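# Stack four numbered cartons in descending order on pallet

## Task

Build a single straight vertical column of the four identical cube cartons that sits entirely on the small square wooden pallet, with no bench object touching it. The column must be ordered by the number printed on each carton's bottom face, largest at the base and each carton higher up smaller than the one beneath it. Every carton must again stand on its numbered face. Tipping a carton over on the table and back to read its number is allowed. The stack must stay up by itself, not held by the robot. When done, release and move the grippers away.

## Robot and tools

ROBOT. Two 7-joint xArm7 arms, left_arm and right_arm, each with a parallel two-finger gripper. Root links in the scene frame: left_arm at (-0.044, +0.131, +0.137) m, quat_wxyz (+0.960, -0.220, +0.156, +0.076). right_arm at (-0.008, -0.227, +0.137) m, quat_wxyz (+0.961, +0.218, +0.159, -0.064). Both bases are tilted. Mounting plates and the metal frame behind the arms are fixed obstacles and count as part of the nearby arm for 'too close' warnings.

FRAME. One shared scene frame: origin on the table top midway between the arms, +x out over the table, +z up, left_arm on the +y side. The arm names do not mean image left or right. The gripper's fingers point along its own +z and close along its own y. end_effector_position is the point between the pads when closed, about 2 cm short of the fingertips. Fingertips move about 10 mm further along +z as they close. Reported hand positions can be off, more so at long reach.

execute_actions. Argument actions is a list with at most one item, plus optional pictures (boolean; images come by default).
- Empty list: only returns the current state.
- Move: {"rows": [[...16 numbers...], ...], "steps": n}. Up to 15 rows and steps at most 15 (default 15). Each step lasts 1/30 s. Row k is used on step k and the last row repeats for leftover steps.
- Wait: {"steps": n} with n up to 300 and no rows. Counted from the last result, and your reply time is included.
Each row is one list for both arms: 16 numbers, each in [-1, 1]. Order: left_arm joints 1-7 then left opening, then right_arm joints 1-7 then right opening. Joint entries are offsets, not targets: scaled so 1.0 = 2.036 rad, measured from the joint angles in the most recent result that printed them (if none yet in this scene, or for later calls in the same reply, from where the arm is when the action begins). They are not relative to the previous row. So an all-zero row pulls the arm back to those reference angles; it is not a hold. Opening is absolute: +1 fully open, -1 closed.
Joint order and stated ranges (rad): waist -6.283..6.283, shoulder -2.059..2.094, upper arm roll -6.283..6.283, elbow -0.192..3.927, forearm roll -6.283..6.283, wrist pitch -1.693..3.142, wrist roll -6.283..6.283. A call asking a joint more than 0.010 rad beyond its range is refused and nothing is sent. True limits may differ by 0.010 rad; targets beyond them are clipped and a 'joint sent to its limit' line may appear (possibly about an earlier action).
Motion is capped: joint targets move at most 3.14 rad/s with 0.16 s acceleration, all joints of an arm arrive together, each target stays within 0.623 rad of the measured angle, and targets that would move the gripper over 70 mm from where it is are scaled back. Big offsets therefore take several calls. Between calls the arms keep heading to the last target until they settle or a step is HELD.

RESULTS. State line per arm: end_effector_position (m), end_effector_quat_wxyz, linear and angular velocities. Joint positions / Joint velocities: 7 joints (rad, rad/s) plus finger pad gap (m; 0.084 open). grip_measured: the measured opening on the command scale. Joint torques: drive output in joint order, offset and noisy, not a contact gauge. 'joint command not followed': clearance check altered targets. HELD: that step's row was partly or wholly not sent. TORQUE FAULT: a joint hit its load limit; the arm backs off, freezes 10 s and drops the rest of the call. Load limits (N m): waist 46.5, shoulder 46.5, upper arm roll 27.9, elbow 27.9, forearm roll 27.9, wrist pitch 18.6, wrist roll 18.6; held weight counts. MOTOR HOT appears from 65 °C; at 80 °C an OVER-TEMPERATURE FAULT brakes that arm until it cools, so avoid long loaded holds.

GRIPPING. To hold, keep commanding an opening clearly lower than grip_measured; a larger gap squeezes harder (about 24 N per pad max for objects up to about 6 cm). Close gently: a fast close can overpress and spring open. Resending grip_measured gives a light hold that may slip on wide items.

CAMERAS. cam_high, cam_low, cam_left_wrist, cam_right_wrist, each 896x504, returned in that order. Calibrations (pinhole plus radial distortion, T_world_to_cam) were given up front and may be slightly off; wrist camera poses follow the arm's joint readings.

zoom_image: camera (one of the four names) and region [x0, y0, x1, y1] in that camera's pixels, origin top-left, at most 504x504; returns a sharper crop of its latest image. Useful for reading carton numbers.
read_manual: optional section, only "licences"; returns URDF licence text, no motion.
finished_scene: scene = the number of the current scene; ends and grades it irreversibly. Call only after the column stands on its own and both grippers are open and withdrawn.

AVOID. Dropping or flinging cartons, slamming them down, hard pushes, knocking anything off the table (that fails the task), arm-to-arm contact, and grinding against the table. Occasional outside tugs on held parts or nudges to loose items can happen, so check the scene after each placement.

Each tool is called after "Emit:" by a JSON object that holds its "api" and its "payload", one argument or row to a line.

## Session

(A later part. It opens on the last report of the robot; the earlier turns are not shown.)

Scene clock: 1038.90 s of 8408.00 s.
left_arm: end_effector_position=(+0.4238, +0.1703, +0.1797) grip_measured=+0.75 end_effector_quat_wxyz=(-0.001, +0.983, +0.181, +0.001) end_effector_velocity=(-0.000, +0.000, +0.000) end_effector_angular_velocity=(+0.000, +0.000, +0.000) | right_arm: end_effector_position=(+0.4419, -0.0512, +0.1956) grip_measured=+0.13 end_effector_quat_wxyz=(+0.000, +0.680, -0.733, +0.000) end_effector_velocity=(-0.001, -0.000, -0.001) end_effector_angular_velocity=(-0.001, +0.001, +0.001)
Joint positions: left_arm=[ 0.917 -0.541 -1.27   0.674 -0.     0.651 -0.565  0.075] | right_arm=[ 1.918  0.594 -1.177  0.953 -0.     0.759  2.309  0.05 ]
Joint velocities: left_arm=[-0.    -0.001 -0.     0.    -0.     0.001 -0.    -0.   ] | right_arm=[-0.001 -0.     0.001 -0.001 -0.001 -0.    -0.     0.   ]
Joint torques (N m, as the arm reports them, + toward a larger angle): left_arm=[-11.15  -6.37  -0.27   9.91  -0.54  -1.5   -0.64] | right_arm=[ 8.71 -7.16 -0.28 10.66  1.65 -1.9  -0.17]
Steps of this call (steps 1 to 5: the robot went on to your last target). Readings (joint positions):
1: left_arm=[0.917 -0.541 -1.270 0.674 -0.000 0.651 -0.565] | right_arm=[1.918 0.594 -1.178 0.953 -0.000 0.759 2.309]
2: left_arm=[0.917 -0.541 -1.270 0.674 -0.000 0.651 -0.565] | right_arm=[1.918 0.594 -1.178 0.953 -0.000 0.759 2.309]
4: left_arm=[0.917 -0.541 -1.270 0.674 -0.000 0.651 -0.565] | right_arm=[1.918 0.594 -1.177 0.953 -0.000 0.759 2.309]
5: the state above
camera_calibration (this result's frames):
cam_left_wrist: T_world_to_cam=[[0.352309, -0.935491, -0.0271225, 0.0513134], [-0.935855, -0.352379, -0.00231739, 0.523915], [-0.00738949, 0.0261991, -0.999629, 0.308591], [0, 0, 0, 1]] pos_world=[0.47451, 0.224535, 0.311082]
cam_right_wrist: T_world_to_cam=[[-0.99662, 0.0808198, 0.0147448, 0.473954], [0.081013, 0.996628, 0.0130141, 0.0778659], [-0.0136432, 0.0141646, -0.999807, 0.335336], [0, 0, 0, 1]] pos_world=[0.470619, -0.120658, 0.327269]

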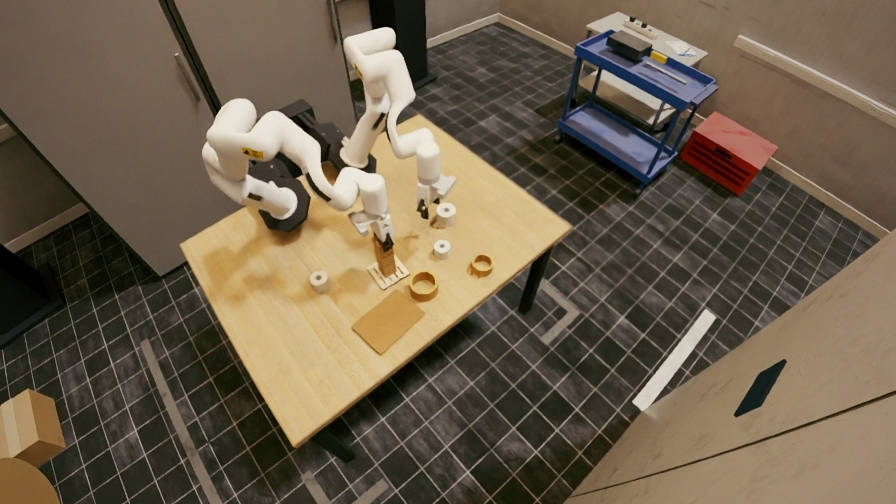

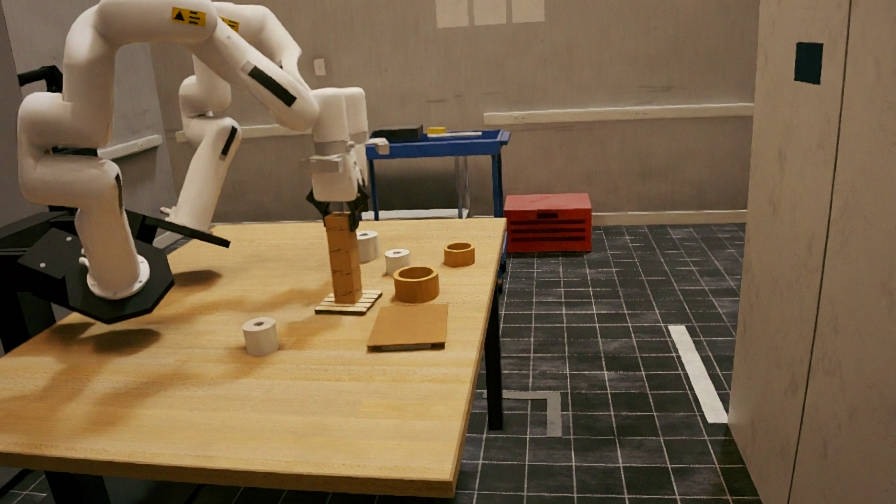

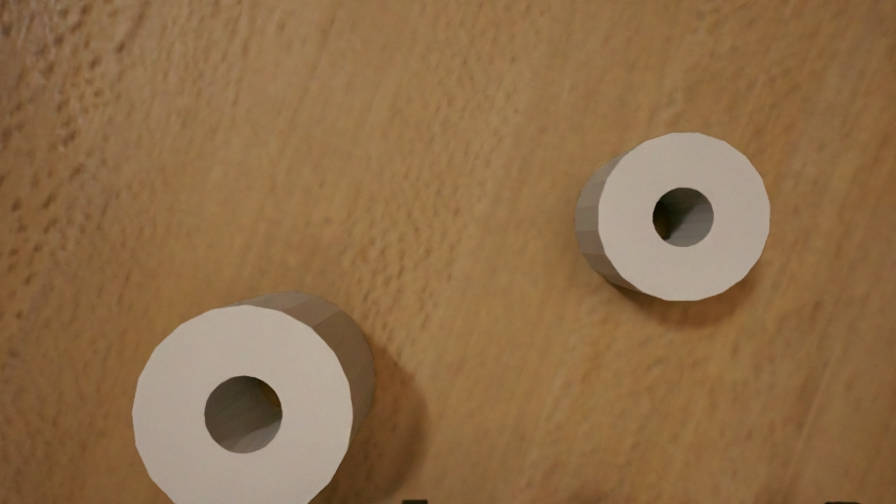

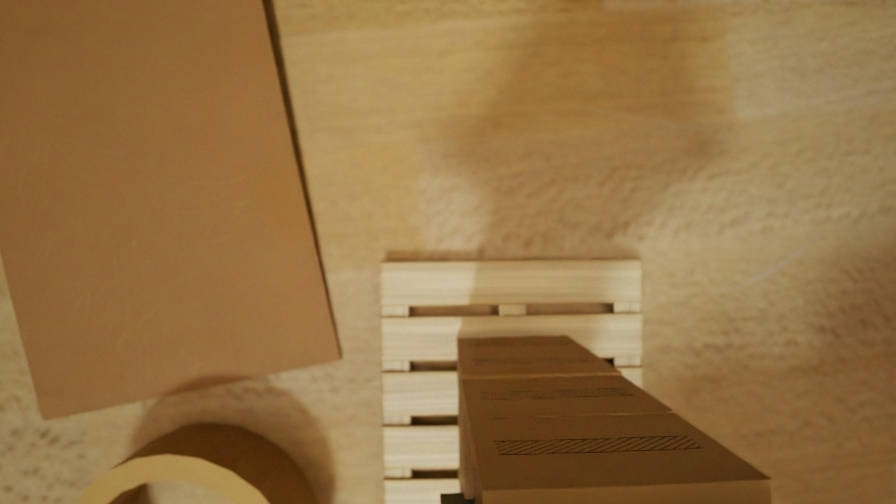

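Emit:
{"api": "execute_actions", "payload": {
  "actions": [
    {"rows":[[0,0,0,0,0,0,0,0.75,-0.0013,0.0003,0.001,-0.0003,0,-0.0011,0,-0.4],[0,0,0,0,0,0,0,0.75,-0.0013,0.0003,0.001,-0.0003,0,-0.0011,0,-0.4],[0,0,0,0,0,0,0,0.75,-0.0013,0.0003,0.001,-0.0003,0,-0.0011,0,-0.4],[0,0,0,0,0,0,0,0.75,-0.0013,0.0003,0.001,-0.0003,0,-0.0011,0,-0.4],[0,0,0,0,0,0,0,0.75,-0.0013,0.0003,0.001,-0.0003,0,-0.0011,0,-0.4],[0,0,0,0,0,0,0,0.75,-0.0013,0.0003,0.001,-0.0003,0,-0.0011,0,-0.4],[0,0,0,0,0,0,0,0.75,-0.0013,0.0003,0.001,-0.0003,0,-0.0011,0,0.0],[0,0,0,0,0,0,0,0.75,-0.0013,0.0003,0.001,-0.0003,0,-0.0011,0,0.2],[0,0,0,0,0,0,0,0.75,-0.0013,0.0003,0.001,-0.0003,0,-0.0011,0,0.4],[0,0,0,0,0,0,0,0.75,-0.0013,0.0003,0.001,-0.0003,0,-0.0011,0,0.75]],"steps":15}
  ],
  "pictures": false
}}

Emit:
{"api": "execute_actions", "payload": {
  "actions": [
    {"rows":[[0,0,0,0,0,0,0,0.75,0.025,-0.005,-0.021,0.007,0,0.022,0,0.75],[0,0,0,0,0,0,0,0.75,0.05,-0.009,-0.042,0.015,0,0.044,0,0.75],[0,0,0,0,0,0,0,0.75,0.074,-0.013,-0.062,0.024,0,0.066,0,0.75],[0,0,0,0,0,0,0,0.75,0.0967,-0.0167,-0.082,0.0334,0,0.0874,0,0.75]],"steps":14}
  ],
  "pictures": false
}}

Emit:
{"api": "execute_actions", "payload": {
  "actions": [
    {"rows":[[0,0,0,0,0,0,0,0.75,0.04,0.006,-0.08,-0.026,0,0,0,0.75],[0,0,0,0,0,0,0,0.75,0.085,0.012,-0.165,-0.055,0,0,0,0.75],[0,0,0,0,0,0,0,0.75,0.13,0.018,-0.25,-0.083,0,0,0,0.75],[0,0,0,0,0,0,0,0.75,0.17,0.024,-0.33,-0.11,0,0,0,0.75],[0,0,0,0,0,0,0,0.75,0.215,0.03,-0.41,-0.14,0,0,0,0.75]],"steps":15}
  ],
  "pictures": false
}}

Emit:
{"api": "execute_actions", "payload": {
  "actions": [
    {"steps":20}
  ]
}}

Scene clock: 1055.17 s of 8408.00 s.
left_arm: end_effector_position=(+0.4238, +0.1703, +0.1797) grip_measured=+0.75 end_effector_quat_wxyz=(-0.001, +0.983, +0.181, +0.001) end_effector_velocity=(+0.000, -0.000, +0.000) end_effector_angular_velocity=(+0.000, -0.000, -0.001) | right_arm: end_effector_position=(+0.4415, -0.0523, +0.1937) grip_measured=+0.74 end_effector_quat_wxyz=(+0.002, +0.680, -0.734, +0.000) end_effector_velocity=(+0.005, +0.009, +0.009) end_effector_angular_velocity=(+0.018, -0.017, +0.008)
Joint positions: left_arm=[ 0.917 -0.541 -1.27   0.674 -0.     0.651 -0.565  0.075] | right_arm=[ 1.914  0.595 -1.176  0.95  -0.     0.757  2.309  0.074]
Joint velocities: left_arm=[-0.  0.  0.  0.  0. -0.  0.  0.] | right_arm=[ 0.006 -0.004  0.003  0.017 -0.001 -0.002 -0.     0.007]
Joint torques (N m, as the arm reports them, + toward a larger angle): left_arm=[-10.89  -6.28  -0.34  10.04  -0.37  -1.43  -0.63] | right_arm=[ 8.1  -7.39  0.05 10.28  1.12 -1.72 -0.02]
Steps of this call (steps 1 to 15: the robot went on to your last target; steps 16 to 90: nothing new was sent; then 12.77 s passed at rest; steps 91 to 105: all 15 steps of this action). Readings (joint positions):
91: left_arm=[0.917 -0.541 -1.270 0.674 -0.000 0.651 -0.565] | right_arm=[1.918 0.594 -1.177 0.952 -0.000 0.759 2.309]
92: left_arm=[0.917 -0.541 -1.270 0.674 -0.000 0.651 -0.565] | right_arm=[1.917 0.594 -1.177 0.953 -0.000 0.758 2.309]
94: left_arm=[0.917 -0.541 -1.270 0.674 -0.000 0.651 -0.565] | right_arm=[1.917 0.594 -1.176 0.953 -0.000 0.758 2.309]
98: left_arm=[0.917 -0.541 -1.270 0.674 -0.000 0.651 -0.565] | right_arm=[1.916 0.594 -1.176 0.953 -0.000 0.757 2.309]
105: the state above

Scene clock: 1055.63 s of 8408.00 s.
left_arm: end_effector_position=(+0.4238, +0.1703, +0.1797) grip_measured=+0.75 end_effector_quat_wxyz=(-0.001, +0.983, +0.181, +0.001) end_effector_velocity=(+0.000, +0.000, +0.000) end_effector_angular_velocity=(+0.001, -0.001, -0.001) | right_arm: end_effector_position=(+0.4416, -0.0534, +0.2579) grip_measured=+0.75 end_effector_quat_wxyz=(+0.000, +0.679, -0.734, +0.001) end_effector_velocity=(-0.004, -0.012, +0.008) end_effector_angular_velocity=(-0.020, +0.022, -0.014)
Joint positions: left_arm=[ 0.917 -0.541 -1.27   0.674 -0.     0.651 -0.565  0.075] | right_arm=[ 2.106  0.562 -1.338  1.016 -0.     0.93   2.309  0.075]
Joint velocities: left_arm=[-0.    -0.001 -0.    -0.     0.    -0.    -0.     0.   ] | right_arm=[ 0.044 -0.005 -0.051  0.003  0.     0.057 -0.    -0.   ]
Joint torques (N m, as the arm reports them, + toward a larger angle): left_arm=[-11.2   -6.58  -0.46   9.98  -0.66  -1.53  -0.56] | right_arm=[ 7.46 -4.33 -0.27 11.28  1.47 -1.69 -0.52]
Steps of this call (steps 1 to 14: all 14 steps of this action). Readings (joint positions):
1: left_arm=[0.917 -0.541 -1.270 0.674 -0.000 0.651 -0.565] | right_arm=[1.915 0.595 -1.176 0.951 -0.000 0.757 2.309]
2: left_arm=[0.917 -0.541 -1.270 0.674 -0.000 0.651 -0.565] | right_arm=[1.918 0.595 -1.178 0.952 -0.000 0.760 2.309]
4: left_arm=[0.917 -0.541 -1.270 0.674 -0.000 0.651 -0.565] | right_arm=[1.948 0.590 -1.205 0.958 -0.000 0.789 2.309]
8: left_arm=[0.917 -0.541 -1.270 0.674 -0.000 0.651 -0.565] | right_arm=[2.061 0.569 -1.299 1.003 -0.000 0.886 2.309]
14: the state above

Scene clock: 1056.13 s of 8408.00 s.
left_arm: end_effector_position=(+0.4238, +0.1703, +0.1797) grip_measured=+0.75 end_effector_quat_wxyz=(-0.001, +0.983, +0.181, +0.001) end_effector_velocity=(+0.000, +0.000, +0.000) end_effector_angular_velocity=(+0.001, -0.000, -0.000) | right_arm: end_effector_position=(+0.4571, -0.1987, +0.2587) grip_measured=+0.75 end_effector_quat_wxyz=(-0.015, -0.564, +0.826, -0.016) end_effector_velocity=(-0.009, -0.346, +0.006) end_effector_angular_velocity=(+0.080, +0.042, -0.792)
Joint positions: left_arm=[ 0.917 -0.541 -1.27   0.674 -0.     0.651 -0.565  0.075] | right_arm=[ 2.396  0.603 -1.876  0.827 -0.     0.931  2.309  0.075]
Joint velocities: left_arm=[ 0.    -0.     0.     0.     0.001  0.     0.    -0.   ] | right_arm=[ 0.669  0.093 -1.347 -0.433 -0.    -0.003 -0.     0.   ]
Joint torques (N m, as the arm reports them, + toward a larger angle): left_arm=[-11.37  -6.51  -0.22   9.99  -0.55  -1.47  -0.59] | right_arm=[ 6.62  3.69 -0.99 11.01  1.58 -1.58 -0.29]
Steps of this call (steps 1 to 15: all 15 steps of this action). Readings (joint positions):
1: left_arm=[0.917 -0.541 -1.270 0.674 -0.000 0.651 -0.565] | right_arm=[2.107 0.562 -1.340 1.016 -0.000 0.931 2.309]
2: left_arm=[0.917 -0.541 -1.270 0.674 -0.000 0.651 -0.565] | right_arm=[2.110 0.562 -1.343 1.015 -0.000 0.932 2.309]
4: left_arm=[0.917 -0.541 -1.270 0.674 -0.000 0.651 -0.565] | right_arm=[2.132 0.566 -1.381 1.001 0.000 0.932 2.309]
8: left_arm=[0.917 -0.541 -1.270 0.674 -0.000 0.651 -0.565] | right_arm=[2.236 0.580 -1.567 0.931 -0.000 0.931 2.309]
15: the state above

Scene clock: 1056.80 s of 8408.00 s.
left_arm: end_effector_position=(+0.4238, +0.1703, +0.1797) grip_measured=+0.75 end_effector_quat_wxyz=(-0.001, +0.983, +0.181, +0.001) end_effector_velocity=(-0.000, +0.000, +0.000) end_effector_angular_velocity=(+0.001, +0.000, -0.001) | right_arm: end_effector_position=(+0.4469, -0.2687, +0.2572) grip_measured=+0.75 end_effector_quat_wxyz=(-0.013, -0.491, +0.871, +0.006) end_effector_velocity=(+0.000, -0.002, +0.000) end_effector_angular_velocity=(+0.001, +0.000, -0.006)
Joint positions: left_arm=[ 0.917 -0.541 -1.27   0.674 -0.     0.651 -0.565  0.075] | right_arm=[ 2.544  0.623 -2.172  0.731 -0.     0.93   2.309  0.075]
Joint velocities: left_arm=[-0.     0.     0.    -0.     0.001  0.     0.    -0.   ] | right_arm=[ 0.001  0.    -0.007 -0.001  0.     0.     0.    -0.   ]
Joint torques (N m, as the arm reports them, + toward a larger angle): left_arm=[-11.32  -6.61  -0.35  10.02  -0.53  -1.49  -0.71] | right_arm=[ 4.9   6.18 -0.25 11.32  1.22 -1.58 -0.07]
Steps of this call (steps 1 to 20: the robot went on to your last target). Readings (joint positions):
1: left_arm=[0.917 -0.541 -1.270 0.674 -0.000 0.651 -0.565] | right_arm=[2.419 0.606 -1.922 0.812 -0.000 0.930 2.309]
2: left_arm=[0.917 -0.541 -1.270 0.674 -0.000 0.651 -0.565] | right_arm=[2.442 0.609 -1.968 0.797 -0.000 0.930 2.309]
4: left_arm=[0.917 -0.541 -1.270 0.674 -0.000 0.651 -0.565] | right_arm=[2.486 0.615 -2.057 0.769 -0.000 0.930 2.309]
8: left_arm=[0.917 -0.541 -1.270 0.674 -0.000 0.651 -0.565] | right_arm=[2.531 0.621 -2.149 0.738 -0.000 0.930 2.309]
20: the state above
camera_calibration (this result's frames):
cam_left_wrist: T_world_to_cam=[[0.352309, -0.935491, -0.0271224, 0.0513134], [-0.935855, -0.352378, -0.00231733, 0.523915], [-0.00738951, 0.026199, -0.999629, 0.308591], [0, 0, 0, 1]] pos_world=[0.47451, 0.224535, 0.311082]
cam_right_wrist: T_world_to_cam=[[-0.852242, 0.521769, 0.0379518, 0.54356], [0.522014, 0.852928, -0.0039076, 0.0620503], [-0.034409, 0.0164812, -0.999272, 0.409859], [0, 0, 0, 1]] pos_world=[0.444957, -0.343292, 0.389174]

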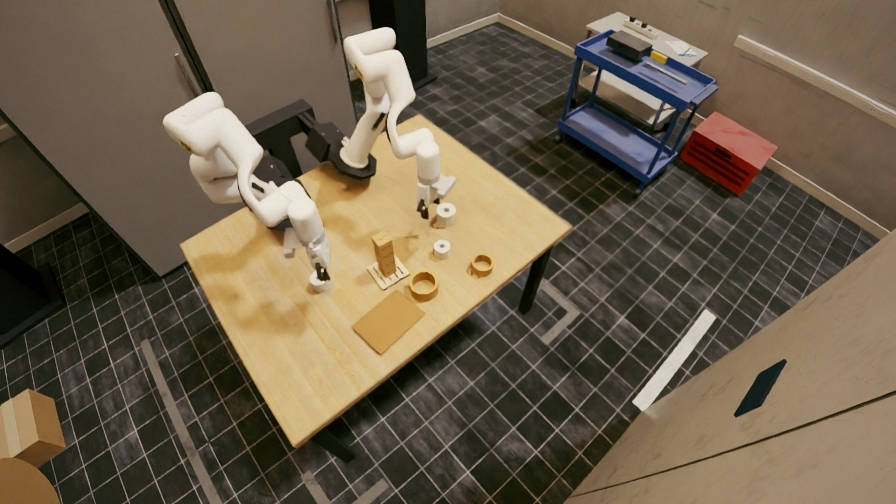

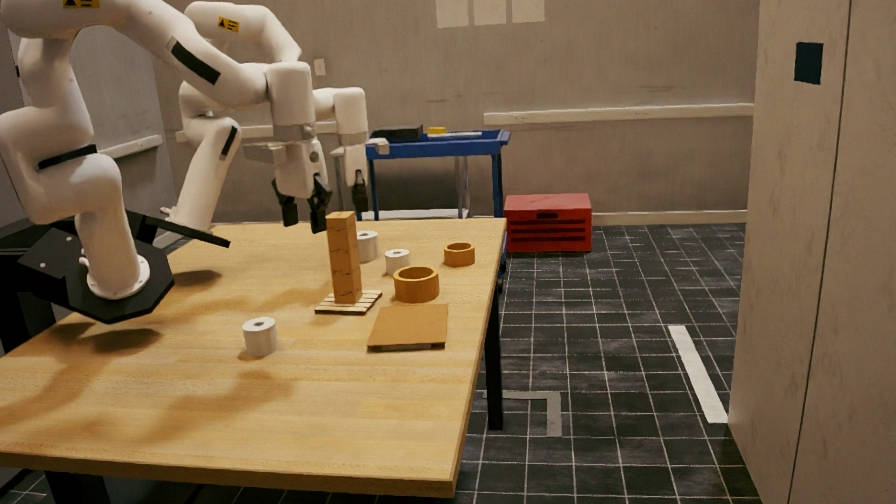

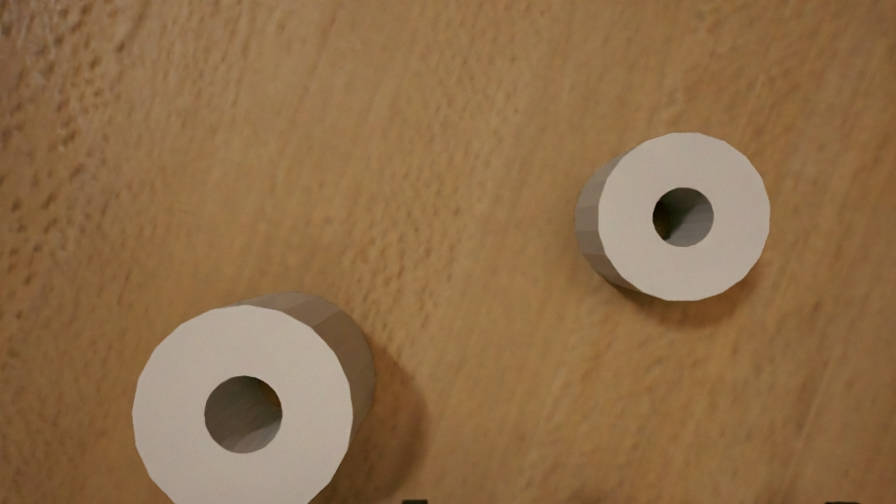

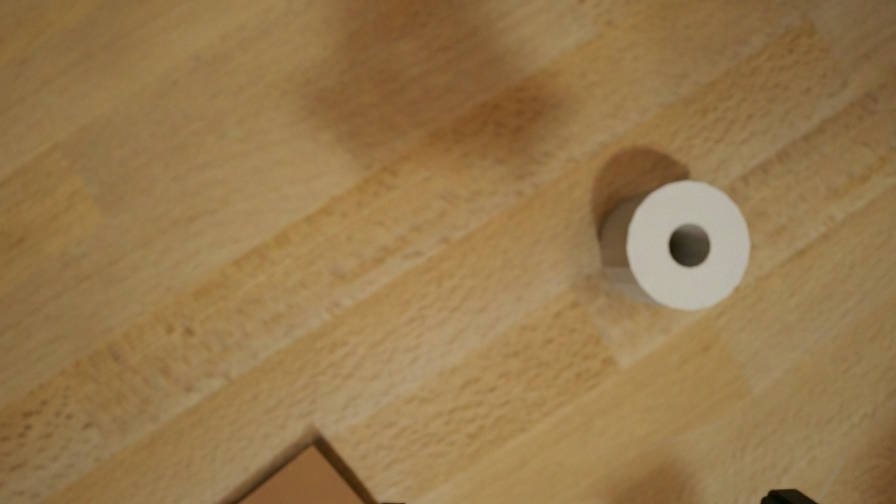

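Emit:
{"api": "finished_scene", "payload": {
  "scene": 1
}}

The scene is finished: the task was done.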